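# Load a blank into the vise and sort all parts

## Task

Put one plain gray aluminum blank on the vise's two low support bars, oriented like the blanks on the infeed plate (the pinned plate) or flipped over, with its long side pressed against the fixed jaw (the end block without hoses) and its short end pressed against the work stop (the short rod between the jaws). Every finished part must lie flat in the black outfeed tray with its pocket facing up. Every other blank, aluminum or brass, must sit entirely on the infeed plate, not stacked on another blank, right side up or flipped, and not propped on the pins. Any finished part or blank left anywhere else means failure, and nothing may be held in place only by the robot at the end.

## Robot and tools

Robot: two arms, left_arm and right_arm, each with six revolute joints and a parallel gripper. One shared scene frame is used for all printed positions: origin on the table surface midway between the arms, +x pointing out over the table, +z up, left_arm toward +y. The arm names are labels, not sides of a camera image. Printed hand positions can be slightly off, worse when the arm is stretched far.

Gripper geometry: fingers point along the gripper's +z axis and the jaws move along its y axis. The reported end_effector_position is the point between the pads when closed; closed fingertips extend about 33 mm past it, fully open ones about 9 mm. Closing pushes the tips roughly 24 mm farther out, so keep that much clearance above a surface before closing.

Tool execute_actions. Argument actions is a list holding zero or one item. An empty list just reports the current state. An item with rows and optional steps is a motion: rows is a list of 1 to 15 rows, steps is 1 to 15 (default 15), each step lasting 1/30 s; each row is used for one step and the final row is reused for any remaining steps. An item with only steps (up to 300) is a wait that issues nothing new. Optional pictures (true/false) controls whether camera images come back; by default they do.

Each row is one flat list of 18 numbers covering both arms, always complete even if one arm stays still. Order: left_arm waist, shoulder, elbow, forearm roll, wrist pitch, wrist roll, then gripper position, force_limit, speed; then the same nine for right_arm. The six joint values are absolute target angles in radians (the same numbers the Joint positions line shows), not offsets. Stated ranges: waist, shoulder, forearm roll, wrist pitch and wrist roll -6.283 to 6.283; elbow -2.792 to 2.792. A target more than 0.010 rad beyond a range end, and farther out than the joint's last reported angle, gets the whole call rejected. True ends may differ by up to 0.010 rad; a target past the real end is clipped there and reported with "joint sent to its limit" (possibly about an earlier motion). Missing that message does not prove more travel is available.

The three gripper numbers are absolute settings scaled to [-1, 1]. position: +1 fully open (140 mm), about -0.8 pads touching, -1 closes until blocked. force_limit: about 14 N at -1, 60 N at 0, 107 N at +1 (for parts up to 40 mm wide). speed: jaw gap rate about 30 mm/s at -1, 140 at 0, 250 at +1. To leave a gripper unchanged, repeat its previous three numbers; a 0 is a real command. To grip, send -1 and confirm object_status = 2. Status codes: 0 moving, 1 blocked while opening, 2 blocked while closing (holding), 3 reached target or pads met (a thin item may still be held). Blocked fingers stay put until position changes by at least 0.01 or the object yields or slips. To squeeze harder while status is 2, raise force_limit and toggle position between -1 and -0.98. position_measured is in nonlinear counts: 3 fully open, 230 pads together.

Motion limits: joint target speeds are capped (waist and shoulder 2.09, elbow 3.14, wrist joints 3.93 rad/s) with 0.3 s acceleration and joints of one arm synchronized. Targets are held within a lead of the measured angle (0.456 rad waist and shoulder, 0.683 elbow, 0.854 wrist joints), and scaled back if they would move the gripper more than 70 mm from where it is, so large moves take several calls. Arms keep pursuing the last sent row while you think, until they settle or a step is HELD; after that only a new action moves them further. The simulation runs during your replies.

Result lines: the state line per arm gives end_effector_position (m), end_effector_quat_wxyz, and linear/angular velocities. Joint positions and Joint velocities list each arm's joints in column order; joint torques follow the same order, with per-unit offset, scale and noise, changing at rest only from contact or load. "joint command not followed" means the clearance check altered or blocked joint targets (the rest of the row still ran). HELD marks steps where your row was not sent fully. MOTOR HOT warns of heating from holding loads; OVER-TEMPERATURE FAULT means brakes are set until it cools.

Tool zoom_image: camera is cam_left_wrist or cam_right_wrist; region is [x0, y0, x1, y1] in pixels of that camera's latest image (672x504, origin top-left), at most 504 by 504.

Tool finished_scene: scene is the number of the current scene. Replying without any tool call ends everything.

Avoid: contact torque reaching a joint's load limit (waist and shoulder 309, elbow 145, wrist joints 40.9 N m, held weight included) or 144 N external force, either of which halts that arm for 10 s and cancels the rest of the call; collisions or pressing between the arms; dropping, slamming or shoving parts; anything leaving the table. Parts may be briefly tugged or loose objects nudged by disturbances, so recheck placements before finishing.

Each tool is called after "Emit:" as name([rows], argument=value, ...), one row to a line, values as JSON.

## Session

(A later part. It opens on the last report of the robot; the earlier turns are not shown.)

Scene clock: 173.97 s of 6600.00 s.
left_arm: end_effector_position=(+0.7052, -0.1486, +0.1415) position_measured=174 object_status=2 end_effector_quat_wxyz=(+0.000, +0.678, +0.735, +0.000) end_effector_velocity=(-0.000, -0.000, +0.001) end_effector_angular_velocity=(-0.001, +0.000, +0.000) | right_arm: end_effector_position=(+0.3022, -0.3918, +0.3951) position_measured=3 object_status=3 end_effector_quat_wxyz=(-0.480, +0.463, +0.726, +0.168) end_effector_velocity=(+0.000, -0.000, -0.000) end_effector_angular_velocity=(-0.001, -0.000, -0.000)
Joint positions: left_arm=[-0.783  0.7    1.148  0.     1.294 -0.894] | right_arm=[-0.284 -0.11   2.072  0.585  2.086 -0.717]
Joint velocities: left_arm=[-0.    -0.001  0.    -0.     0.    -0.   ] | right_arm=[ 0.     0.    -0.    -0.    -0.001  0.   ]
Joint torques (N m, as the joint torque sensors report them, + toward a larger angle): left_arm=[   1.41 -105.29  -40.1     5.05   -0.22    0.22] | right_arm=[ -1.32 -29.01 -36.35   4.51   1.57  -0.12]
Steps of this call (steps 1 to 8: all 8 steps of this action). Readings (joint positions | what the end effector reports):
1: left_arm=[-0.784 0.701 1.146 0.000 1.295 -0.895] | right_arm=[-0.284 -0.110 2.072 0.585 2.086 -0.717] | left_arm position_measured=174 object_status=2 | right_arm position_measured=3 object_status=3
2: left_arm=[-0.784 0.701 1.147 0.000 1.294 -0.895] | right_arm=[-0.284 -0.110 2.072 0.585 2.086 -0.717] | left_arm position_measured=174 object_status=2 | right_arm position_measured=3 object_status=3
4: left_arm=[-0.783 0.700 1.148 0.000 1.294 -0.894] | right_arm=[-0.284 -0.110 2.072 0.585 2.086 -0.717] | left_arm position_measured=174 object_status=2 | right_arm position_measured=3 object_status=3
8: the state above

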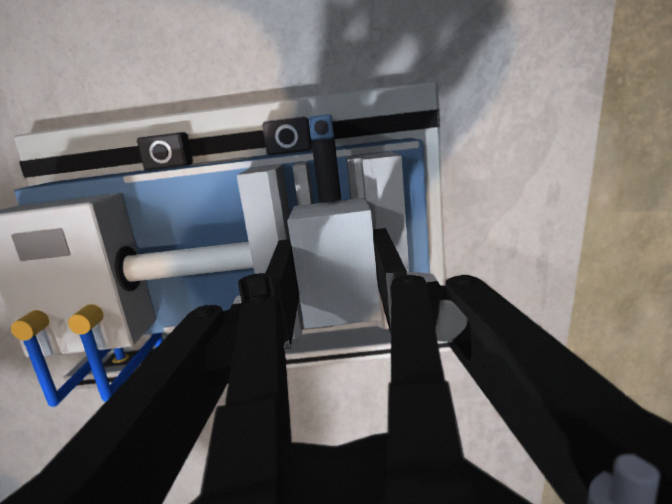

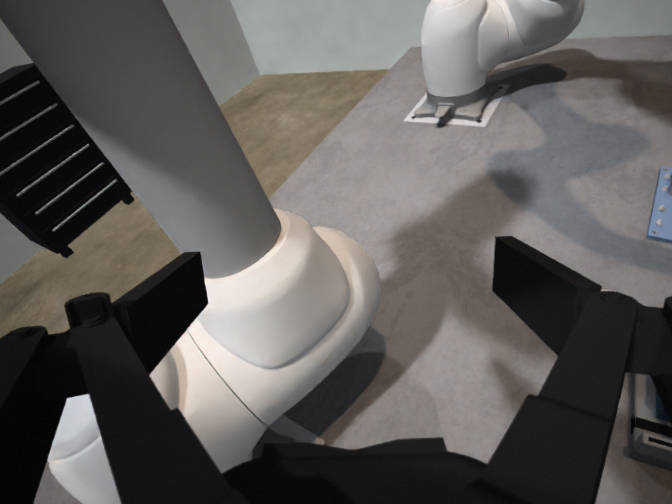

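Emit:
execute_actions([
  {"rows":[[-0.78242,0.69845,1.15018,0,1.29297,-0.89347,-1,0.3,-0.5,-0.284,-0.11,2.072,0.585,2.086,-0.717,1,0,0]],"steps":8},
], pictures=false)

Emit:
execute_actions([
  {"rows":[[-0.78186,0.69741,1.15198,0,1.29221,-0.89291,-1,0.3,-0.5,-0.284,-0.11,2.072,0.585,2.086,-0.717,1,0,0]],"steps":8},
], pictures=false)

Scene clock: 177.37 s of 6600.00 s.
left_arm: end_effector_position=(+0.7051, -0.1476, +0.1415) position_measured=174 object_status=2 end_effector_quat_wxyz=(-0.000, +0.678, +0.735, +0.000) end_effector_velocity=(+0.000, -0.000, +0.000) end_effector_angular_velocity=(-0.001, -0.000, +0.002) | right_arm: end_effector_position=(+0.3022, -0.3918, +0.3951) position_measured=3 object_status=3 end_effector_quat_wxyz=(-0.480, +0.463, +0.726, +0.168) end_effector_velocity=(-0.000, +0.000, +0.000) end_effector_angular_velocity=(-0.000, -0.001, -0.000)
Joint positions: left_arm=[-0.782  0.698  1.15  -0.     1.293 -0.893] | right_arm=[-0.284 -0.11   2.072  0.585  2.086 -0.717]
Joint velocities: left_arm=[ 0.    -0.001  0.001 -0.001 -0.001 -0.002] | right_arm=[-0.    -0.001 -0.     0.     0.     0.   ]
Joint torques (N m, as the joint torque sensors report them, + toward a larger angle): left_arm=[   2.77 -104.74  -39.97    4.85   -0.1     0.24] | right_arm=[  2.51 -29.09 -37.18   4.42   1.81   0.06]
Steps of this call (steps 1 to 15: the robot went on to your last target; steps 16 to 90: nothing new was sent; then 0.13 s passed at rest; steps 91 to 98: all 8 steps of this action). Readings (joint positions | what the end effector reports):
91: left_arm=[-0.783 0.700 1.148 0.000 1.294 -0.894] | right_arm=[-0.284 -0.110 2.072 0.585 2.086 -0.717] | left_arm position_measured=174 object_status=2 | right_arm position_measured=3 object_status=3
92: left_arm=[-0.783 0.699 1.149 -0.000 1.294 -0.894] | right_arm=[-0.284 -0.110 2.072 0.585 2.086 -0.717] | left_arm position_measured=174 object_status=2 | right_arm position_measured=3 object_status=3
94: left_arm=[-0.783 0.699 1.150 -0.000 1.293 -0.894] | right_arm=[-0.284 -0.110 2.072 0.585 2.086 -0.717] | left_arm position_measured=174 object_status=2 | right_arm position_measured=3 object_status=3
98: the state above

Scene clock: 177.63 s of 6600.00 s.
left_arm: end_effector_position=(+0.7050, -0.1468, +0.1415) position_measured=174 object_status=2 end_effector_quat_wxyz=(-0.000, +0.678, +0.735, -0.000) end_effector_velocity=(+0.000, -0.000, -0.001) end_effector_angular_velocity=(-0.000, -0.001, -0.001) | right_arm: end_effector_position=(+0.3022, -0.3918, +0.3951) position_measured=3 object_status=3 end_effector_quat_wxyz=(-0.480, +0.463, +0.726, +0.168) end_effector_velocity=(+0.000, -0.000, +0.000) end_effector_angular_velocity=(+0.001, -0.001, -0.001)
Joint positions: left_arm=[-0.782  0.697  1.152 -0.     1.292 -0.893] | right_arm=[-0.284 -0.11   2.072  0.585  2.086 -0.717]
Joint velocities: left_arm=[-0.     0.001  0.001  0.001 -0.002  0.001] | right_arm=[-0.001 -0.001  0.     0.001  0.    -0.   ]
Joint torques (N m, as the joint torque sensors report them, + toward a larger angle): left_arm=[   1.26 -103.93  -39.75    5.19    0.14   -0.14] | right_arm=[  0.55 -30.11 -36.16   4.47   1.66   0.17]
Steps of this call (steps 1 to 8: all 8 steps of this action). Readings (joint positions | what the end effector reports):
1: left_arm=[-0.782 0.698 1.150 0.000 1.293 -0.893] | right_arm=[-0.284 -0.110 2.072 0.585 2.086 -0.717] | left_arm position_measured=174 object_status=2 | right_arm position_measured=3 object_status=3
2: left_arm=[-0.782 0.698 1.151 -0.000 1.293 -0.893] | right_arm=[-0.284 -0.110 2.072 0.585 2.086 -0.717] | left_arm position_measured=174 object_status=2 | right_arm position_measured=3 object_status=3
4: left_arm=[-0.782 0.698 1.152 -0.000 1.292 -0.893] | right_arm=[-0.284 -0.110 2.072 0.585 2.086 -0.717] | left_arm position_measured=174 object_status=2 | right_arm position_measured=3 object_status=3
8: the state above

Emit:
execute_actions([
  {"rows":[[-0.78130,0.69637,1.15378,0,1.29145,-0.89235,-1,0.3,-0.5,-0.284,-0.11,2.072,0.585,2.086,-0.717,1,0,0]],"steps":8},
], pictures=false)

Emit:
execute_actions([
  {"rows":[[-0.78074,0.69533,1.15559,0,1.29068,-0.89179,-1,0.3,-0.5,-0.284,-0.11,2.072,0.585,2.086,-0.717,1,0,0]],"steps":8},
])

Scene clock: 181.90 s of 6600.00 s.
left_arm: end_effector_position=(+0.7050, -0.1461, +0.1415) position_measured=174 object_status=2 end_effector_quat_wxyz=(+0.000, +0.678, +0.735, -0.000) end_effector_velocity=(-0.001, +0.000, -0.000) end_effector_angular_velocity=(+0.000, +0.001, +0.002) | right_arm: end_effector_position=(+0.3022, -0.3918, +0.3951) position_measured=3 object_status=3 end_effector_quat_wxyz=(-0.480, +0.463, +0.726, +0.168) end_effector_velocity=(+0.000, -0.000, -0.000) end_effector_angular_velocity=(-0.000, +0.001, -0.001)
Joint positions: left_arm=[-0.781  0.696  1.154 -0.     1.291 -0.892] | right_arm=[-0.284 -0.11   2.072  0.585  2.086 -0.717]
Joint velocities: left_arm=[-0.    -0.     0.001 -0.001  0.001 -0.002] | right_arm=[-0.001  0.001 -0.     0.    -0.001  0.001]
Joint torques (N m, as the joint torque sensors report them, + toward a larger angle): left_arm=[   9.51 -107.45  -35.63    8.32    4.5     0.5 ] | right_arm=[ -0.3  -29.58 -36.91   4.55   1.55   0.36]
Steps of this call (steps 1 to 15: the robot went on to your last target; steps 16 to 90: nothing new was sent; then 1.00 s passed at rest; steps 91 to 98: all 8 steps of this action). Readings (joint positions | what the end effector reports):
91: left_arm=[-0.782 0.697 1.152 -0.000 1.292 -0.893] | right_arm=[-0.284 -0.110 2.072 0.585 2.086 -0.717] | left_arm position_measured=174 object_status=2 | right_arm position_measured=3 object_status=3
92: left_arm=[-0.782 0.697 1.153 -0.000 1.292 -0.893] | right_arm=[-0.284 -0.110 2.072 0.585 2.086 -0.717] | left_arm position_measured=174 object_status=2 | right_arm position_measured=3 object_status=3
94: left_arm=[-0.781 0.697 1.153 -0.000 1.291 -0.892] | right_arm=[-0.284 -0.110 2.072 0.585 2.086 -0.717] | left_arm position_measured=174 object_status=2 | right_arm position_measured=3 object_status=3
98: the state above

Scene clock: 182.17 s of 6600.00 s.
left_arm: end_effector_position=(+0.7049, -0.1453, +0.1416) position_measured=174 object_status=2 end_effector_quat_wxyz=(+0.000, +0.678, +0.735, -0.000) end_effector_velocity=(-0.001, +0.001, -0.001) end_effector_angular_velocity=(+0.003, +0.001, +0.001) | right_arm: end_effector_position=(+0.3022, -0.3918, +0.3951) position_measured=3 object_status=3 end_effector_quat_wxyz=(-0.480, +0.463, +0.726, +0.168) end_effector_velocity=(+0.000, -0.000, -0.000) end_effector_angular_velocity=(-0.000, -0.000, -0.000)
Joint positions: left_arm=[-0.781  0.695  1.155 -0.     1.291 -0.892] | right_arm=[-0.284 -0.11   2.072  0.585  2.086 -0.717]
Joint velocities: left_arm=[ 0.    -0.     0.002  0.001  0.001 -0.001] | right_arm=[-0.  0. -0. -0. -0.  0.]
Joint torques (N m, as the joint torque sensors report them, + toward a larger angle): left_arm=[ 19.12 -99.78 -23.56  11.8   10.66   0.11] | right_arm=[  0.73 -29.67 -36.68   4.46   1.72  -0.03]
Steps of this call (steps 1 to 8: all 8 steps of this action). Readings (joint positions | what the end effector reports):
1: left_arm=[-0.781 0.696 1.154 -0.000 1.291 -0.892] | right_arm=[-0.284 -0.110 2.072 0.585 2.086 -0.717] | left_arm position_measured=174 object_status=2 | right_arm position_measured=3 object_status=3
2: left_arm=[-0.781 0.696 1.154 -0.000 1.291 -0.892] | right_arm=[-0.284 -0.110 2.072 0.585 2.086 -0.717] | left_arm position_measured=174 object_status=2 | right_arm position_measured=3 object_status=3
4: left_arm=[-0.781 0.695 1.155 -0.000 1.291 -0.892] | right_arm=[-0.284 -0.110 2.072 0.585 2.086 -0.717] | left_arm position_measured=174 object_status=2 | right_arm position_measured=3 object_status=3
8: the state above

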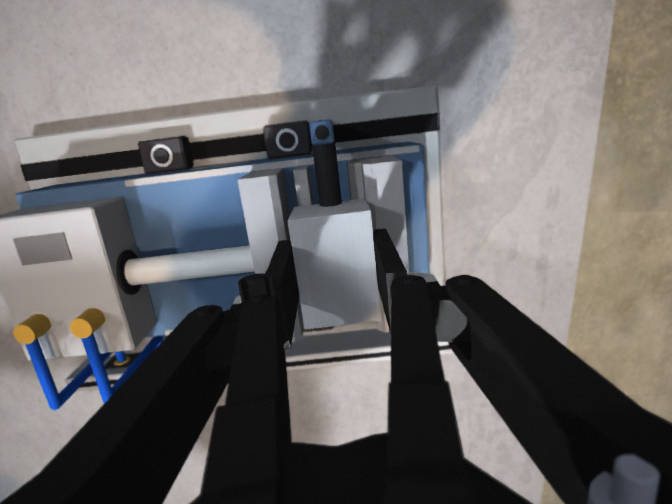

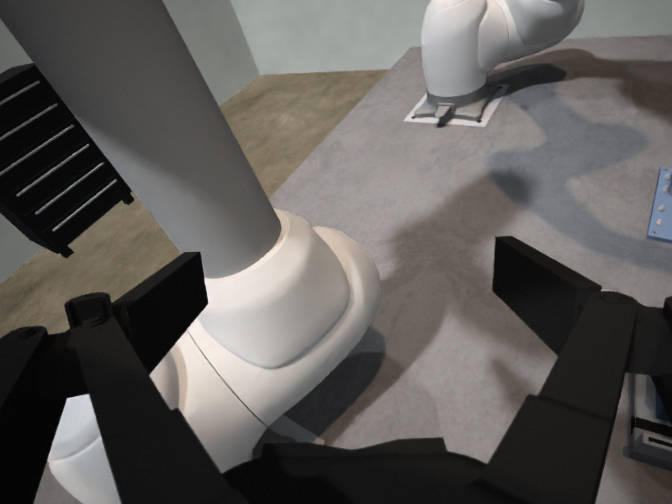

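Emit:
execute_actions([
  {"rows":[[-0.78112,0.69709,1.15255,0,1.29197,-0.89217,-1,0.3,-0.5,-0.284,-0.11,2.072,0.585,2.086,-0.717,1,0,0]],"steps":8},
], pictures=false)

Emit:
execute_actions([
  {"rows":[[-0.78112,0.69744,1.15333,0,1.29084,-0.89217,-1,0.3,-0.5,-0.284,-0.11,2.072,0.585,2.086,-0.717,1,0,0],[-0.78112,0.69744,1.15333,0,1.29084,-0.89217,-1,0.3,-0.5,-0.284,-0.11,2.072,0.585,2.086,-0.717,1,0,0],[-0.78112,0.69744,1.15333,0,1.29084,-0.89217,-1,0.3,-0.5,-0.284,-0.11,2.072,0.585,2.086,-0.717,1,0,0],[-0.78112,0.69779,1.15412,0,1.28970,-0.89217,-1,0.3,-0.5,-0.284,-0.11,2.072,0.585,2.086,-0.717,1,0,0]],"steps":10},
], pictures=false)

Emit:
execute_actions([
  {"rows":[[-0.78112,0.69807,1.15474,0,1.28880,-0.89217,-1,0.3,-0.5,-0.284,-0.11,2.072,0.585,2.086,-0.717,1,0,0]],"steps":8},
], pictures=false)

Scene clock: 191.40 s of 6600.00 s.
left_arm: end_effector_position=(+0.7054, -0.1458, +0.1413) position_measured=174 object_status=2 end_effector_quat_wxyz=(-0.000, +0.678, +0.735, +0.000) end_effector_velocity=(-0.000, -0.001, +0.002) end_effector_angular_velocity=(-0.001, -0.000, +0.004) | right_arm: end_effector_position=(+0.3022, -0.3918, +0.3951) position_measured=3 object_status=3 end_effector_quat_wxyz=(-0.480, +0.463, +0.726, +0.168) end_effector_velocity=(-0.000, +0.000, +0.000) end_effector_angular_velocity=(-0.001, -0.002, -0.001)
Joint positions: left_arm=[-0.781  0.697  1.153  0.     1.292 -0.892] | right_arm=[-0.284 -0.11   2.072  0.585  2.086 -0.717]
Joint velocities: left_arm=[-0.001 -0.001 -0.003 -0.     0.002 -0.005] | right_arm=[-0.    -0.002  0.     0.    -0.001  0.001]
Joint torques (N m, as the joint torque sensors report them, + toward a larger angle): left_arm=[ 21.5  -96.93 -34.56  12.89   1.5   -0.5 ] | right_arm=[ -1.32 -30.19 -36.37   4.41   1.84   0.27]
Steps of this call (steps 1 to 15: the robot went on to your last target; steps 16 to 90: nothing new was sent; then 5.97 s passed at rest; steps 91 to 98: all 8 steps of this action). Readings (joint positions | what the end effector reports):
91: left_arm=[-0.781 0.695 1.156 0.000 1.291 -0.892] | right_arm=[-0.284 -0.110 2.072 0.585 2.086 -0.717] | left_arm position_measured=174 object_status=2 | right_arm position_measured=3 object_status=3
92: left_arm=[-0.781 0.696 1.155 0.000 1.291 -0.892] | right_arm=[-0.284 -0.110 2.072 0.585 2.086 -0.717] | left_arm position_measured=174 object_status=2 | right_arm position_measured=3 object_status=3
94: left_arm=[-0.781 0.697 1.153 0.000 1.292 -0.892] | right_arm=[-0.284 -0.110 2.072 0.585 2.086 -0.717] | left_arm position_measured=174 object_status=2 | right_arm position_measured=3 object_status=3
98: the state above

Scene clock: 191.73 s of 6600.00 s.
left_arm: end_effector_position=(+0.7055, -0.1461, +0.1400) position_measured=174 object_status=2 end_effector_quat_wxyz=(+0.000, +0.678, +0.735, +0.000) end_effector_velocity=(-0.000, -0.000, +0.000) end_effector_angular_velocity=(+0.001, -0.001, +0.001) | right_arm: end_effector_position=(+0.3022, -0.3918, +0.3951) position_measured=3 object_status=3 end_effector_quat_wxyz=(-0.480, +0.463, +0.726, +0.168) end_effector_velocity=(+0.000, -0.000, -0.000) end_effector_angular_velocity=(+0.000, +0.001, -0.000)
Joint positions: left_arm=[-0.781  0.698  1.154  0.     1.29  -0.892] | right_arm=[-0.284 -0.11   2.072  0.585  2.086 -0.717]
Joint velocities: left_arm=[-0.001 -0.     0.     0.001  0.001 -0.002] | right_arm=[-0.     0.001  0.     0.     0.     0.   ]
Joint torques (N m, as the joint torque sensors report them, + toward a larger angle): left_arm=[ 17.27 -98.72 -38.31  10.71  -2.74  -0.42] | right_arm=[  0.66 -29.32 -36.31   4.47   1.61   0.34]
Steps of this call (steps 1 to 10: all 10 steps of this action). Readings (joint positions | what the end effector reports):
1: left_arm=[-0.781 0.697 1.153 0.000 1.292 -0.892] | right_arm=[-0.284 -0.110 2.072 0.585 2.086 -0.717] | left_arm position_measured=174 object_status=2 | right_arm position_measured=3 object_status=3
2: left_arm=[-0.781 0.697 1.153 0.000 1.292 -0.892] | right_arm=[-0.284 -0.110 2.072 0.585 2.086 -0.717] | left_arm position_measured=174 object_status=2 | right_arm position_measured=3 object_status=3
4: left_arm=[-0.781 0.697 1.153 0.000 1.291 -0.892] | right_arm=[-0.284 -0.110 2.072 0.585 2.086 -0.717] | left_arm position_measured=174 object_status=2 | right_arm position_measured=3 object_status=3
8: left_arm=[-0.781 0.698 1.154 0.000 1.290 -0.892] | right_arm=[-0.284 -0.110 2.072 0.585 2.086 -0.717] | left_arm position_measured=174 object_status=2 | right_arm position_measured=3 object_status=3
10: the state above

Scene clock: 192.00 s of 6600.00 s.
left_arm: end_effector_position=(+0.7054, -0.1461, +0.1394) position_measured=174 object_status=2 end_effector_quat_wxyz=(+0.000, +0.678, +0.735, +0.000) end_effector_velocity=(-0.001, -0.000, -0.001) end_effector_angular_velocity=(+0.001, +0.002, -0.001) | right_arm: end_effector_position=(+0.3022, -0.3918, +0.3951) position_measured=3 object_status=3 end_effector_quat_wxyz=(-0.480, +0.463, +0.726, +0.168) end_effector_velocity=(+0.000, -0.000, +0.000) end_effector_angular_velocity=(-0.001, -0.000, -0.002)
Joint positions: left_arm=[-0.781  0.698  1.155  0.     1.289 -0.892] | right_arm=[-0.284 -0.11   2.072  0.585  2.086 -0.717]
Joint velocities: left_arm=[-0.     0.001  0.001 -0.001  0.001  0.   ] | right_arm=[-0.001 -0.001 -0.    -0.    -0.     0.001]
Joint torques (N m, as the joint torque sensors report them, + toward a larger angle): left_arm=[ 16.49 -95.85 -39.11  10.61  -1.86  -0.71] | right_arm=[ -0.23 -29.6  -37.12   4.41   1.54   0.21]
Steps of this call (steps 1 to 8: all 8 steps of this action). Readings (joint positions | what the end effector reports):
1: left_arm=[-0.781 0.698 1.154 0.000 1.290 -0.892] | right_arm=[-0.284 -0.110 2.072 0.585 2.086 -0.717] | left_arm position_measured=174 object_status=2 | right_arm position_measured=3 object_status=3
2: left_arm=[-0.781 0.698 1.154 0.000 1.289 -0.892] | right_arm=[-0.284 -0.110 2.072 0.585 2.086 -0.717] | left_arm position_measured=174 object_status=2 | right_arm position_measured=3 object_status=3
4: left_arm=[-0.781 0.698 1.155 0.000 1.289 -0.892] | right_arm=[-0.284 -0.110 2.072 0.585 2.086 -0.717] | left_arm position_measured=174 object_status=2 | right_arm position_measured=3 object_status=3
8: the state above

Emit:
execute_actions([
  {"rows":[[-0.78112,0.69830,1.15527,0,1.28804,-0.89217,-1,0.3,-0.5,-0.284,-0.11,2.072,0.585,2.086,-0.717,1,0,0]],"steps":8},
], pictures=false)

Emit:
execute_actions([
  {"rows":[[-0.78112,0.69849,1.15569,0,1.28744,-0.89217,-1,0.3,-0.5,-0.284,-0.11,2.072,0.585,2.086,-0.717,1,0,0]],"steps":8},
], pictures=false)

Scene clock: 198.03 s of 6600.00 s.
left_arm: end_effector_position=(+0.7054, -0.1461, +0.1389) position_measured=174 object_status=2 end_effector_quat_wxyz=(+0.000, +0.678, +0.735, -0.000) end_effector_velocity=(-0.000, -0.000, -0.000) end_effector_angular_velocity=(-0.000, -0.000, +0.001) | right_arm: end_effector_position=(+0.3022, -0.3918, +0.3951) position_measured=3 object_status=3 end_effector_quat_wxyz=(-0.480, +0.463, +0.726, +0.168) end_effector_velocity=(+0.001, -0.000, -0.000) end_effector_angular_velocity=(-0.000, -0.001, -0.001)
Joint positions: left_arm=[-0.781  0.698  1.155 -0.     1.288 -0.892] | right_arm=[-0.284 -0.11   2.072  0.585  2.086 -0.717]
Joint velocities: left_arm=[-0.     0.     0.    -0.    -0.001 -0.001] | right_arm=[-0.     0.001 -0.     0.    -0.002  0.   ]
Joint torques (N m, as the joint torque sensors report them, + toward a larger angle): left_arm=[ 12.87 -98.39 -38.94   9.42  -1.58  -0.3 ] | right_arm=[ -0.62 -29.18 -37.28   4.25   1.92   0.55]
Steps of this call (steps 1 to 15: the robot went on to your last target; steps 16 to 90: nothing new was sent; then 2.77 s passed at rest; steps 91 to 98: all 8 steps of this action). Readings (joint positions | what the end effector reports):
91: left_arm=[-0.781 0.698 1.155 0.000 1.289 -0.892] | right_arm=[-0.284 -0.110 2.072 0.585 2.086 -0.717] | left_arm position_measured=174 object_status=2 | right_arm position_measured=3 object_status=3
92: left_arm=[-0.781 0.698 1.155 -0.000 1.289 -0.892] | right_arm=[-0.284 -0.110 2.072 0.585 2.086 -0.717] | left_arm position_measured=174 object_status=2 | right_arm position_measured=3 object_status=3
94: left_arm=[-0.781 0.698 1.155 -0.000 1.288 -0.892] | right_arm=[-0.284 -0.110 2.072 0.585 2.086 -0.717] | left_arm position_measured=174 object_status=2 | right_arm position_measured=3 object_status=3
98: the state above

Scene clock: 198.30 s of 6600.00 s.
left_arm: end_effector_position=(+0.7054, -0.1461, +0.1385) position_measured=174 object_status=2 end_effector_quat_wxyz=(-0.000, +0.678, +0.735, -0.000) end_effector_velocity=(+0.000, +0.001, -0.002) end_effector_angular_velocity=(+0.002, +0.002, +0.001) | right_arm: end_effector_position=(+0.3022, -0.3918, +0.3951) position_measured=3 object_status=3 end_effector_quat_wxyz=(-0.480, +0.463, +0.726, +0.168) end_effector_velocity=(-0.000, +0.000, +0.000) end_effector_angular_velocity=(-0.001, -0.001, -0.000)
Joint positions: left_arm=[-0.781  0.698  1.156 -0.     1.287 -0.892] | right_arm=[-0.284 -0.11   2.072  0.585  2.086 -0.717]
Joint velocities: left_arm=[ 0.001  0.001  0.001 -0.     0.    -0.001] | right_arm=[ 0.001 -0.002 -0.     0.    -0.001  0.002]
Joint torques (N m, as the joint torque sensors report them, + toward a larger angle): left_arm=[ 11.44 -98.21 -38.51   9.61  -1.59  -0.34] | right_arm=[ -0.64 -30.84 -36.78   4.32   1.63   0.24]
Steps of this call (steps 1 to 8: all 8 steps of this action). Readings (joint positions | what the end effector reports):
1: left_arm=[-0.781 0.698 1.155 -0.000 1.288 -0.892] | right_arm=[-0.284 -0.110 2.072 0.585 2.086 -0.717] | left_arm position_measured=174 object_status=2 | right_arm position_measured=3 object_status=3
2: left_arm=[-0.781 0.698 1.155 -0.000 1.288 -0.892] | right_arm=[-0.284 -0.110 2.072 0.585 2.086 -0.717] | left_arm position_measured=174 object_status=2 | right_arm position_measured=3 object_status=3
4: left_arm=[-0.781 0.698 1.156 -0.000 1.288 -0.892] | right_arm=[-0.284 -0.110 2.072 0.585 2.086 -0.717] | left_arm position_measured=174 object_status=2 | right_arm position_measured=3 object_status=3
8: the state above

Not landed yet; continue in 0.4 mm steps.

Emit:
execute_actions([
  {"rows":[[-0.78112,0.69867,1.15610,0,1.28684,-0.89217,-1,0.3,-0.5,-0.284,-0.11,2.072,0.585,2.086,-0.717,1,0,0]],"steps":8},
], pictures=false)

Emit:
execute_actions([
  {"rows":[[-0.78112,0.69886,1.15652,0,1.28623,-0.89217,-1,0.3,-0.5,-0.284,-0.11,2.072,0.585,2.086,-0.717,1,0,0]],"steps":8},
], pictures=false)

Emit:
execute_actions([
  {"rows":[[-0.78112,0.69904,1.15694,0,1.28563,-0.89217,-1,0.3,-0.5,-0.284,-0.11,2.072,0.585,2.086,-0.717,1,0,0]],"steps":8},
], pictures=false)

Scene clock: 201.70 s of 6600.00 s.
left_arm: end_effector_position=(+0.7054, -0.1461, +0.1381) position_measured=174 object_status=2 end_effector_quat_wxyz=(-0.000, +0.678, +0.735, -0.000) end_effector_velocity=(-0.000, -0.000, -0.001) end_effector_angular_velocity=(-0.000, +0.000, +0.001) | right_arm: end_effector_position=(+0.3022, -0.3918, +0.3951) position_measured=3 object_status=3 end_effector_quat_wxyz=(-0.480, +0.463, +0.726, +0.168) end_effector_velocity=(-0.000, +0.000, +0.000) end_effector_angular_velocity=(+0.000, -0.001, +0.000)
Joint positions: left_arm=[-0.781  0.699  1.156 -0.     1.287 -0.892] | right_arm=[-0.284 -0.11   2.072  0.585  2.086 -0.717]
Joint velocities: left_arm=[-0.     0.001  0.001 -0.    -0.001 -0.001] | right_arm=[ 0.    -0.001  0.     0.    -0.    -0.001]
Joint torques (N m, as the joint torque sensors report them, + toward a larger angle): left_arm=[ 13.01 -98.46 -36.97   9.7   -1.49  -0.12] | right_arm=[ -1.38 -29.43 -36.37   4.3    1.61   0.35]
Steps of this call (steps 1 to 15: the robot went on to your last target; steps 16 to 90: nothing new was sent; then 0.13 s passed at rest; steps 91 to 98: all 8 steps of this action). Readings (joint positions | what the end effector reports):
91: left_arm=[-0.781 0.698 1.156 -0.000 1.287 -0.892] | right_arm=[-0.284 -0.110 2.072 0.585 2.086 -0.717] | left_arm position_measured=174 object_status=2 | right_arm position_measured=3 object_status=3
92: left_arm=[-0.781 0.699 1.156 -0.000 1.287 -0.892] | right_arm=[-0.284 -0.110 2.072 0.585 2.086 -0.717] | left_arm position_measured=174 object_status=2 | right_arm position_measured=3 object_status=3
94: left_arm=[-0.781 0.699 1.156 -0.000 1.287 -0.892] | right_arm=[-0.284 -0.110 2.072 0.585 2.086 -0.717] | left_arm position_measured=174 object_status=2 | right_arm position_measured=3 object_status=3
98: the state above

Scene clock: 201.97 s of 6600.00 s.
left_arm: end_effector_position=(+0.7054, -0.1461, +0.1378) position_measured=174 object_status=2 end_effector_quat_wxyz=(+0.000, +0.678, +0.735, -0.000) end_effector_velocity=(+0.001, -0.001, +0.000) end_effector_angular_velocity=(-0.002, -0.001, +0.002) | right_arm: end_effector_position=(+0.3022, -0.3918, +0.3951) position_measured=3 object_status=3 end_effector_quat_wxyz=(-0.480, +0.463, +0.726, +0.168) end_effector_velocity=(-0.000, -0.000, +0.000) end_effector_angular_velocity=(-0.001, -0.002, -0.002)
Joint positions: left_arm=[-0.781  0.699  1.156 -0.     1.286 -0.892] | right_arm=[-0.284 -0.11   2.072  0.585  2.086 -0.717]
Joint velocities: left_arm=[ 0.     0.    -0.001 -0.001 -0.002 -0.002] | right_arm=[-0.001 -0.002  0.    -0.    -0.001  0.001]
Joint torques (N m, as the joint torque sensors report them, + toward a larger angle): left_arm=[ 14.7  -91.45 -34.66  10.16  -2.43  -0.54] | right_arm=[ -1.05 -30.3  -37.03   4.44   1.73   0.23]
Steps of this call (steps 1 to 8: all 8 steps of this action). Readings (joint positions | what the end effector reports):
1: left_arm=[-0.781 0.699 1.156 -0.000 1.287 -0.892] | right_arm=[-0.284 -0.110 2.072 0.585 2.086 -0.717] | left_arm position_measured=174 object_status=2 | right_arm position_measured=3 object_status=3
2: left_arm=[-0.781 0.699 1.156 -0.000 1.287 -0.892] | right_arm=[-0.284 -0.110 2.072 0.585 2.086 -0.717] | left_arm position_measured=174 object_status=2 | right_arm position_measured=3 object_status=3
4: left_arm=[-0.781 0.699 1.156 -0.000 1.286 -0.892] | right_arm=[-0.284 -0.110 2.072 0.585 2.086 -0.717] | left_arm position_measured=174 object_status=2 | right_arm position_measured=3 object_status=3
8: the state above

Scene clock: 202.23 s of 6600.00 s.
left_arm: end_effector_position=(+0.7054, -0.1461, +0.1374) position_measured=174 object_status=2 end_effector_quat_wxyz=(+0.000, +0.678, +0.735, -0.000) end_effector_velocity=(+0.000, +0.000, -0.001) end_effector_angular_velocity=(+0.001, +0.000, -0.000) | right_arm: end_effector_position=(+0.3022, -0.3918, +0.3951) position_measured=3 object_status=3 end_effector_quat_wxyz=(-0.480, +0.463, +0.726, +0.168) end_effector_velocity=(+0.001, -0.000, -0.000) end_effector_angular_velocity=(-0.000, -0.001, -0.001)
Joint positions: left_arm=[-0.781  0.699  1.157 -0.     1.286 -0.892] | right_arm=[-0.284 -0.11   2.072  0.585  2.086 -0.717]
Joint velocities: left_arm=[ 0.     0.     0.     0.    -0.     0.001] | right_arm=[-0.     0.001 -0.001  0.    -0.001 -0.   ]
Joint torques (N m, as the joint torque sensors report them, + toward a larger angle): left_arm=[ 17.56 -76.13 -27.13  10.29  -2.73  -0.34] | right_arm=[  0.24 -30.33 -35.94   4.34   1.72   0.09]
Steps of this call (steps 1 to 8: all 8 steps of this action). Readings (joint positions | what the end effector reports):
1: left_arm=[-0.781 0.699 1.157 -0.000 1.286 -0.892] | right_arm=[-0.284 -0.110 2.072 0.585 2.086 -0.717] | left_arm position_measured=174 object_status=2 | right_arm position_measured=3 object_status=3
2: left_arm=[-0.781 0.699 1.157 -0.000 1.286 -0.892] | right_arm=[-0.284 -0.110 2.072 0.585 2.086 -0.717] | left_arm position_measured=174 object_status=2 | right_arm position_measured=3 object_status=3
4: left_arm=[-0.781 0.699 1.157 -0.000 1.286 -0.892] | right_arm=[-0.284 -0.110 2.072 0.585 2.086 -0.717] | left_arm position_measured=174 object_status=2 | right_arm position_measured=3 object_status=3
8: the state above

Emit:
execute_actions([
  {"rows":[[-0.78112,0.69890,1.15662,0,1.28610,-0.89217,-0.25,0.3,-0.6,-0.284,-0.11,2.072,0.585,2.086,-0.717,1,0,0]],"steps":15},
])

Scene clock: 206.03 s of 6600.00 s.
left_arm: end_effector_position=(+0.7054, -0.1460, +0.1375) position_measured=160 object_status=3 end_effector_quat_wxyz=(-0.000, +0.678, +0.735, +0.000) end_effector_velocity=(-0.000, -0.001, +0.001) end_effector_angular_velocity=(-0.001, -0.000, -0.002) | right_arm: end_effector_position=(+0.3022, -0.3918, +0.3951) position_measured=3 object_status=3 end_effector_quat_wxyz=(-0.480, +0.463, +0.726, +0.168) end_effector_velocity=(+0.000, -0.000, -0.001) end_effector_angular_velocity=(+0.000, +0.003, +0.000)
Joint positions: left_arm=[-0.781  0.699  1.157  0.     1.286 -0.892] | right_arm=[-0.284 -0.11   2.072  0.585  2.086 -0.717]
Joint velocities: left_arm=[-0.    -0.001 -0.001 -0.001  0.     0.002] | right_arm=[ 0.     0.002  0.    -0.001  0.    -0.   ]
Joint torques (N m, as the joint torque sensors report them, + toward a larger angle): left_arm=[  -0.57 -101.52  -38.32    4.01    0.28   -0.03] | right_arm=[ -1.46 -30.25 -36.5    4.25   1.8    0.54]
Steps of this call (steps 1 to 15: the robot went on to your last target; steps 16 to 90: nothing new was sent; then 0.30 s passed at rest; steps 91 to 105: all 15 steps of this action). Readings (joint positions | what the end effector reports):
91: left_arm=[-0.781 0.699 1.157 -0.000 1.286 -0.892] | right_arm=[-0.284 -0.110 2.072 0.585 2.086 -0.717] | left_arm position_measured=174 object_status=0 | right_arm position_measured=3 object_status=3
92: left_arm=[-0.781 0.699 1.157 0.000 1.286 -0.892] | right_arm=[-0.284 -0.110 2.072 0.585 2.086 -0.717] | left_arm position_measured=174 object_status=0 | right_arm position_measured=3 object_status=3
94: left_arm=[-0.781 0.699 1.157 0.000 1.286 -0.892] | right_arm=[-0.284 -0.110 2.072 0.585 2.086 -0.717] | left_arm position_measured=164 object_status=0 | right_arm position_measured=3 object_status=3
98: left_arm=[-0.781 0.699 1.157 0.000 1.286 -0.892] | right_arm=[-0.284 -0.110 2.072 0.585 2.086 -0.717] | left_arm position_measured=160 object_status=0 | right_arm position_measured=3 object_status=3
105: the state above

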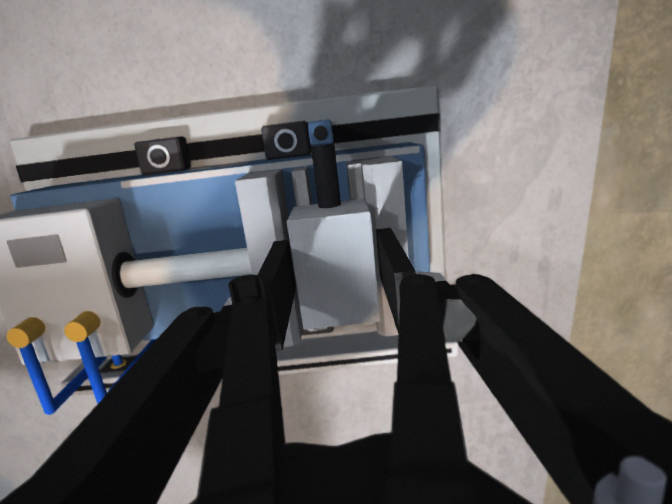

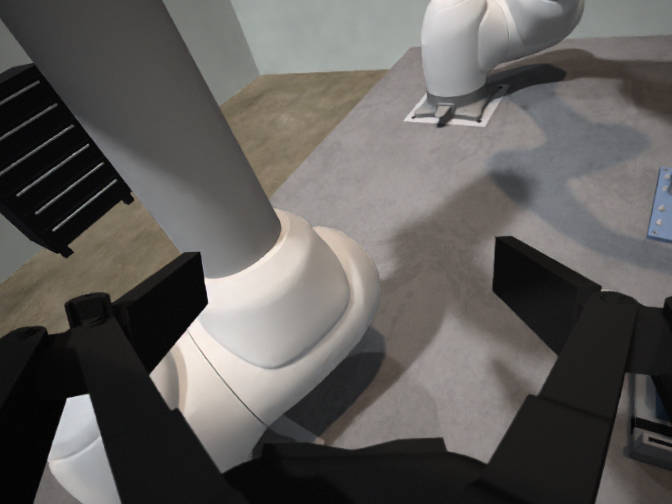

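Emit:
execute_actions([
  {"rows":[[-0.77991,0.70060,1.15368,0,1.28735,-0.89096,-0.25,0.3,-0.6,-0.284,-0.11,2.072,0.585,2.086,-0.717,1,0,0],[-0.77991,0.70060,1.15368,0,1.28735,-0.89096,-0.25,0.3,-0.6,-0.284,-0.11,2.072,0.585,2.086,-0.717,1,0,0],[-0.77871,0.70230,1.15074,0,1.28859,-0.88976,-0.25,0.3,-0.6,-0.284,-0.11,2.072,0.585,2.086,-0.717,1,0,0]],"steps":10},
], pictures=false)

Emit:
execute_actions([
  {"rows":[[-0.77790,0.70343,1.14878,0,1.28942,-0.88895,-0.25,0.3,-0.6,-0.284,-0.11,2.072,0.585,2.086,-0.717,1,0,0]],"steps":8},
], pictures=false)

Emit:
execute_actions([
  {"rows":[[-0.77734,0.70422,1.14740,0,1.29000,-0.88839,-0.25,0.3,-0.6,-0.284,-0.11,2.072,0.585,2.086,-0.717,1,0,0]],"steps":8},
], pictures=false)

Scene clock: 212.70 s of 6600.00 s.
left_arm: end_effector_position=(+0.7081, -0.1461, +0.1376) position_measured=160 object_status=3 end_effector_quat_wxyz=(-0.000, +0.678, +0.735, -0.000) end_effector_velocity=(+0.001, +0.000, +0.000) end_effector_angular_velocity=(+0.000, -0.001, +0.001) | right_arm: end_effector_position=(+0.3022, -0.3918, +0.3951) position_measured=3 object_status=3 end_effector_quat_wxyz=(-0.480, +0.463, +0.726, +0.168) end_effector_velocity=(-0.000, +0.000, +0.000) end_effector_angular_velocity=(+0.000, -0.000, +0.001)
Joint positions: left_arm=[-0.779  0.702  1.151 -0.     1.289 -0.89 ] | right_arm=[-0.284 -0.11   2.072  0.585  2.086 -0.717]
Joint velocities: left_arm=[ 0.001  0.001 -0.002  0.001  0.001 -0.001] | right_arm=[ 0.    -0.001 -0.     0.     0.001  0.   ]
Joint torques (N m, as the joint torque sensors report them, + toward a larger angle): left_arm=[ 12.43 -96.49 -41.63   8.26  -3.93   0.17] | right_arm=[  0.11 -29.99 -35.57   4.64   1.64   0.27]
Steps of this call (steps 1 to 15: the robot went on to your last target; steps 16 to 90: nothing new was sent; then 3.33 s passed at rest; steps 91 to 100: all 10 steps of this action). Readings (joint positions | what the end effector reports):
91: left_arm=[-0.781 0.699 1.156 -0.000 1.286 -0.892] | right_arm=[-0.284 -0.110 2.072 0.585 2.086 -0.717] | left_arm position_measured=160 object_status=3 | right_arm position_measured=3 object_status=3
92: left_arm=[-0.781 0.699 1.155 -0.000 1.287 -0.892] | right_arm=[-0.284 -0.110 2.072 0.585 2.086 -0.717] | left_arm position_measured=160 object_status=3 | right_arm position_measured=3 object_status=3
94: left_arm=[-0.780 0.701 1.153 -0.000 1.288 -0.891] | right_arm=[-0.284 -0.110 2.072 0.585 2.086 -0.717] | left_arm position_measured=160 object_status=3 | right_arm position_measured=3 object_status=3
98: left_arm=[-0.779 0.702 1.151 -0.000 1.289 -0.890] | right_arm=[-0.284 -0.110 2.072 0.585 2.086 -0.717] | left_arm position_measured=160 object_status=3 | right_arm position_measured=3 object_status=3
100: the state above

Scene clock: 212.97 s of 6600.00 s.
left_arm: end_effector_position=(+0.7090, -0.1460, +0.1376) position_measured=160 object_status=3 end_effector_quat_wxyz=(-0.000, +0.678, +0.735, -0.000) end_effector_velocity=(+0.001, -0.000, -0.000) end_effector_angular_velocity=(-0.001, -0.001, -0.000) | right_arm: end_effector_position=(+0.3022, -0.3918, +0.3951) position_measured=3 object_status=3 end_effector_quat_wxyz=(-0.480, +0.463, +0.726, +0.168) end_effector_velocity=(+0.000, -0.000, -0.000) end_effector_angular_velocity=(-0.000, +0.003, +0.000)
Joint positions: left_arm=[-0.778  0.703  1.149 -0.     1.29  -0.889] | right_arm=[-0.284 -0.11   2.072  0.585  2.086 -0.717]
Joint velocities: left_arm=[ 0.001  0.001 -0.001  0.    -0.001  0.001] | right_arm=[-0.     0.002 -0.    -0.001  0.     0.001]
Joint torques (N m, as the joint torque sensors report them, + toward a larger angle): left_arm=[ 27.07 -89.07 -45.85  14.81 -11.3   -0.3 ] | right_arm=[ -0.18 -28.89 -35.39   4.58   1.68   0.31]
Steps of this call (steps 1 to 8: all 8 steps of this action). Readings (joint positions | what the end effector reports):
1: left_arm=[-0.779 0.702 1.151 -0.000 1.289 -0.890] | right_arm=[-0.284 -0.110 2.072 0.585 2.086 -0.717] | left_arm position_measured=160 object_status=3 | right_arm position_measured=3 object_status=3
2: left_arm=[-0.779 0.703 1.150 -0.000 1.289 -0.889] | right_arm=[-0.284 -0.110 2.072 0.585 2.086 -0.717] | left_arm position_measured=160 object_status=3 | right_arm position_measured=3 object_status=3
4: left_arm=[-0.778 0.703 1.149 -0.000 1.290 -0.889] | right_arm=[-0.284 -0.110 2.072 0.585 2.086 -0.717] | left_arm position_measured=160 object_status=3 | right_arm position_measured=3 object_status=3
8: the state above

Scene clock: 213.23 s of 6600.00 s.
left_arm: end_effector_position=(+0.7098, -0.1460, +0.1376) position_measured=160 object_status=3 end_effector_quat_wxyz=(-0.000, +0.678, +0.735, -0.000) end_effector_velocity=(+0.000, -0.000, +0.000) end_effector_angular_velocity=(-0.000, +0.000, +0.001) | right_arm: end_effector_position=(+0.3022, -0.3918, +0.3951) position_measured=3 object_status=3 end_effector_quat_wxyz=(-0.480, +0.463, +0.726, +0.168) end_effector_velocity=(+0.001, -0.000, -0.001) end_effector_angular_velocity=(-0.001, -0.002, -0.002)
Joint positions: left_arm=[-0.777  0.704  1.147 -0.     1.29  -0.888] | right_arm=[-0.284 -0.11   2.072  0.585  2.086 -0.717]
Joint velocities: left_arm=[ 0.     0.    -0.001 -0.     0.001 -0.001] | right_arm=[-0.001  0.     0.    -0.    -0.002 -0.001]
Joint torques (N m, as the joint torque sensors report them, + toward a larger angle): left_arm=[ 38.43 -83.16 -49.79  19.99 -17.33  -0.33] | right_arm=[  0.14 -30.1  -36.81   4.41   1.86   0.17]
Steps of this call (steps 1 to 8: all 8 steps of this action). Readings (joint positions | what the end effector reports):
1: left_arm=[-0.778 0.703 1.149 -0.000 1.290 -0.889] | right_arm=[-0.284 -0.110 2.072 0.585 2.086 -0.717] | left_arm position_measured=160 object_status=3 | right_arm position_measured=3 object_status=3
2: left_arm=[-0.778 0.704 1.148 -0.000 1.290 -0.889] | right_arm=[-0.284 -0.110 2.072 0.585 2.086 -0.717] | left_arm position_measured=160 object_status=3 | right_arm position_measured=3 object_status=3
4: left_arm=[-0.778 0.704 1.148 -0.000 1.290 -0.888] | right_arm=[-0.284 -0.110 2.072 0.585 2.086 -0.717] | left_arm position_measured=160 object_status=3 | right_arm position_measured=3 object_status=3
8: the state above

Emit:
execute_actions([
  {"rows":[[-0.78030,0.70000,1.15470,0,1.28690,-0.89135,-0.25,0.3,-0.6,-0.284,-0.11,2.072,0.585,2.086,-0.717,1,0,0]],"steps":10},
])

Emit:
zoom_image(camera="cam_left_wrist", region=[250, 130, 430, 265])

Scene clock: 216.03 s of 6600.00 s.
left_arm: end_effector_position=(+0.7068, -0.1457, +0.1375) position_measured=160 object_status=3 end_effector_quat_wxyz=(+0.000, +0.678, +0.735, +0.000) end_effector_velocity=(-0.004, -0.002, +0.000) end_effector_angular_velocity=(-0.001, +0.007, +0.001) | right_arm: end_effector_position=(+0.3022, -0.3918, +0.3951) position_measured=3 object_status=3 end_effector_quat_wxyz=(-0.480, +0.463, +0.726, +0.168) end_effector_velocity=(+0.000, -0.000, +0.000) end_effector_angular_velocity=(-0.001, -0.002, -0.002)
Joint positions: left_arm=[-0.78   0.7    1.155  0.001  1.287 -0.891] | right_arm=[-0.284 -0.11   2.072  0.585  2.086 -0.717]
Joint velocities: left_arm=[-0.003 -0.     0.001 -0.006  0.004 -0.002] | right_arm=[-0.001 -0.001 -0.    -0.    -0.001  0.   ]
Joint torques (N m, as the joint torque sensors report them, + toward a larger angle): left_arm=[  -2.5  -101.95  -39.46    4.88    0.33    0.19] | right_arm=[ -1.12 -28.47 -37.28   4.55   1.57   0.24]
Steps of this call (steps 1 to 15: the robot went on to your last target; steps 16 to 74: nothing new was sent; steps 75 to 84: all 10 steps of this action). Readings (joint positions | what the end effector reports):
75: left_arm=[-0.777 0.704 1.147 0.000 1.290 -0.888] | right_arm=[-0.284 -0.110 2.072 0.585 2.086 -0.717] | left_arm position_measured=160 object_status=3 | right_arm position_measured=3 object_status=3
76: left_arm=[-0.778 0.703 1.150 0.000 1.288 -0.889] | right_arm=[-0.284 -0.110 2.072 0.585 2.086 -0.717] | left_arm position_measured=160 object_status=3 | right_arm position_measured=3 object_status=3
78: left_arm=[-0.779 0.701 1.153 0.001 1.286 -0.891] | right_arm=[-0.284 -0.110 2.072 0.585 2.086 -0.717] | left_arm position_measured=160 object_status=3 | right_arm position_measured=3 object_status=3
82: left_arm=[-0.780 0.700 1.154 0.001 1.286 -0.891] | right_arm=[-0.284 -0.110 2.072 0.585 2.086 -0.717] | left_arm position_measured=160 object_status=3 | right_arm position_measured=3 object_status=3
84: the state above

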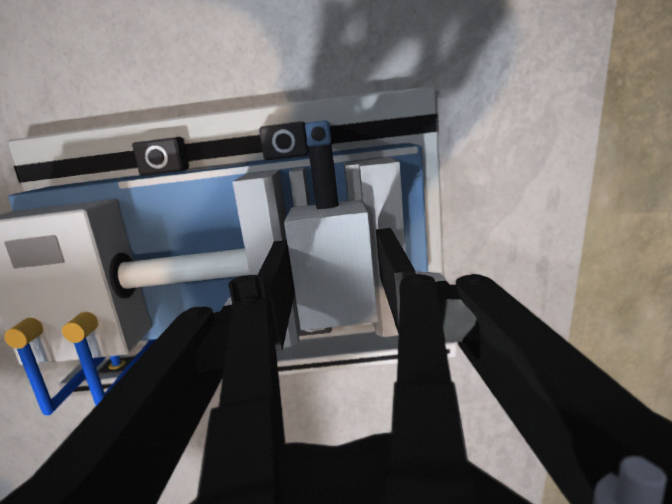

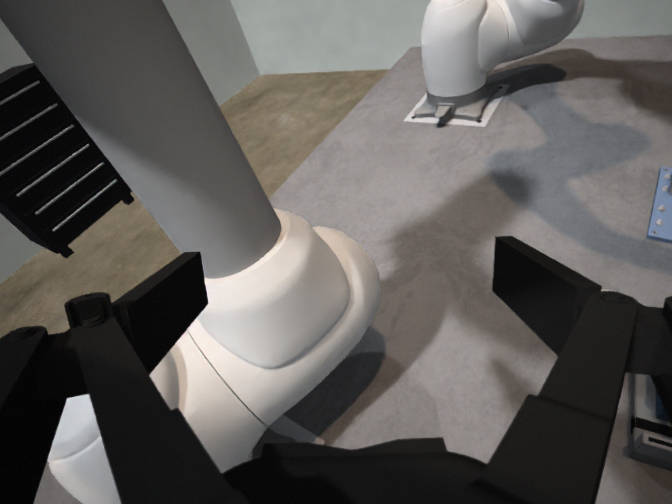

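Region (250, 130, 430, 265) of cam_left_wrist's 672x504 image, scaled by 2.800, with more detail than that image has; it fills the top 378 rows of this view, and the rest is white.

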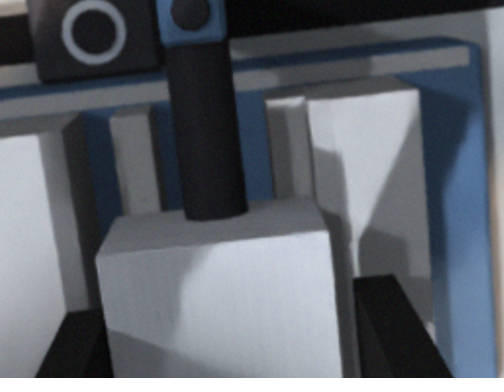

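Emit:
execute_actions([
  {"rows":[[-0.7803,0.6865,1.1222,0,1.3329,-0.89135,-0.25,0.3,-0.6,-0.284,-0.11,2.072,0.585,2.086,-0.717,1,0,0],[-0.7803,0.6865,1.1222,0,1.3329,-0.89135,-0.25,0.3,-0.6,-0.284,-0.11,2.072,0.585,2.086,-0.717,1,0,0],[-0.7803,0.6865,1.1222,0,1.3329,-0.89135,-0.25,0.3,-0.6,-0.284,-0.11,2.072,0.585,2.086,-0.717,1,0,0],[-0.7803,0.6865,1.1222,0,1.3329,-0.89135,-0.25,0.3,-0.6,-0.284,-0.11,2.072,0.585,2.086,-0.717,1,0,0],[-0.7803,0.667,1.0597,0,1.4149,-0.89135,0.4,0.3,0,-0.284,-0.11,2.072,0.585,2.086,-0.717,1,0,0]],"steps":15},
])

Emit:
zoom_image(camera="cam_left_wrist", region=[250, 100, 430, 290])

Scene clock: 220.77 s of 6600.00 s.
left_arm: end_effector_position=(+0.7061, -0.1458, +0.2201) position_measured=88 object_status=0 end_effector_quat_wxyz=(-0.000, +0.678, +0.735, +0.000) end_effector_velocity=(+0.001, -0.001, +0.004) end_effector_angular_velocity=(-0.003, -0.003, +0.002) | right_arm: end_effector_position=(+0.3022, -0.3918, +0.3951) position_measured=3 object_status=3 end_effector_quat_wxyz=(-0.480, +0.463, +0.726, +0.168) end_effector_velocity=(-0.000, +0.000, +0.000) end_effector_angular_velocity=(-0.001, -0.003, -0.000)
Joint positions: left_arm=[-0.78   0.667  1.06   0.     1.415 -0.891] | right_arm=[-0.284 -0.11   2.072  0.585  2.086 -0.717]
Joint velocities: left_arm=[ 0.    -0.001 -0.005 -0.     0.002 -0.002] | right_arm=[ 0.001 -0.002  0.     0.    -0.001 -0.   ]
Joint torques (N m, as the joint torque sensors report them, + toward a larger angle): left_arm=[  -0.69 -101.81  -40.      4.53    0.44    0.19] | right_arm=[ -1.02 -29.91 -36.6    4.29   1.97   0.13]
Steps of this call (steps 1 to 15: the robot went on to your last target; steps 16 to 90: nothing new was sent; then 1.23 s passed at rest; steps 91 to 105: all 15 steps of this action). Readings (joint positions | what the end effector reports):
91: left_arm=[-0.780 0.700 1.155 -0.000 1.287 -0.891] | right_arm=[-0.284 -0.110 2.072 0.585 2.086 -0.717] | left_arm position_measured=160 object_status=3 | right_arm position_measured=3 object_status=3
92: left_arm=[-0.780 0.698 1.150 -0.000 1.296 -0.891] | right_arm=[-0.284 -0.110 2.072 0.585 2.086 -0.717] | left_arm position_measured=160 object_status=3 | right_arm position_measured=3 object_status=3
94: left_arm=[-0.780 0.689 1.128 -0.000 1.324 -0.891] | right_arm=[-0.284 -0.110 2.072 0.585 2.086 -0.717] | left_arm position_measured=160 object_status=3 | right_arm position_measured=3 object_status=3
98: left_arm=[-0.780 0.673 1.079 -0.000 1.389 -0.891] | right_arm=[-0.284 -0.110 2.072 0.585 2.086 -0.717] | left_arm position_measured=141 object_status=0 | right_arm position_measured=3 object_status=3
105: the state above

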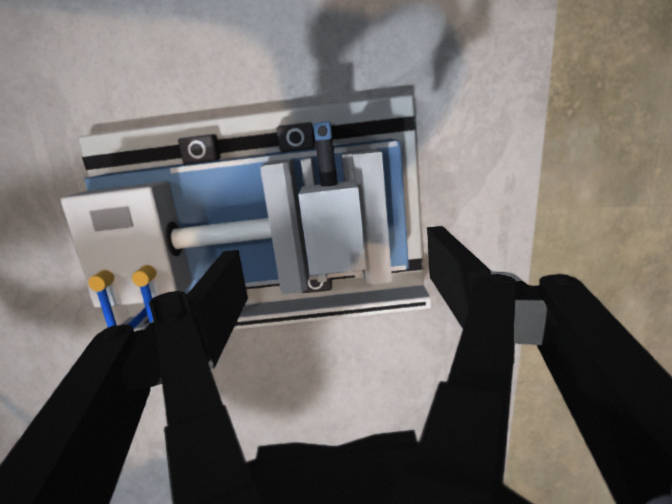

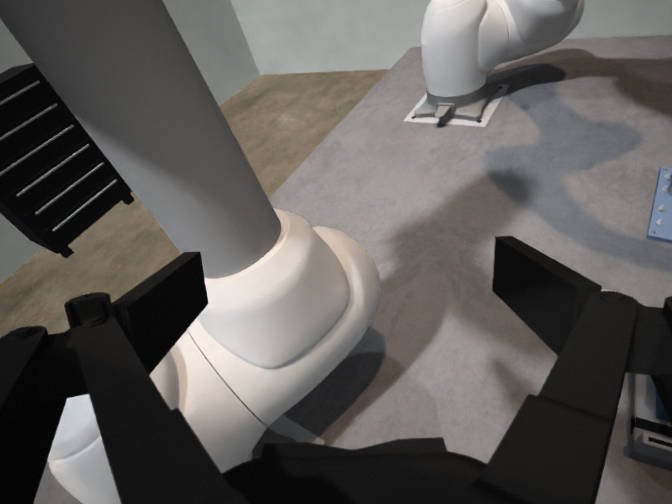

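Region (250, 100, 430, 290) of cam_left_wrist's 672x504 image, scaled by 2.653, with more detail than that image has; it fills the left 477 columns of this view, and the rest is white.

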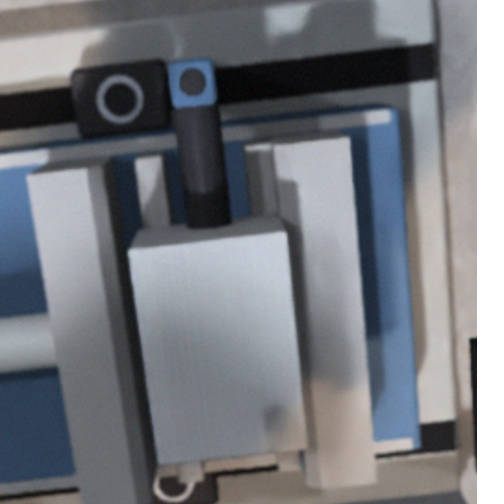

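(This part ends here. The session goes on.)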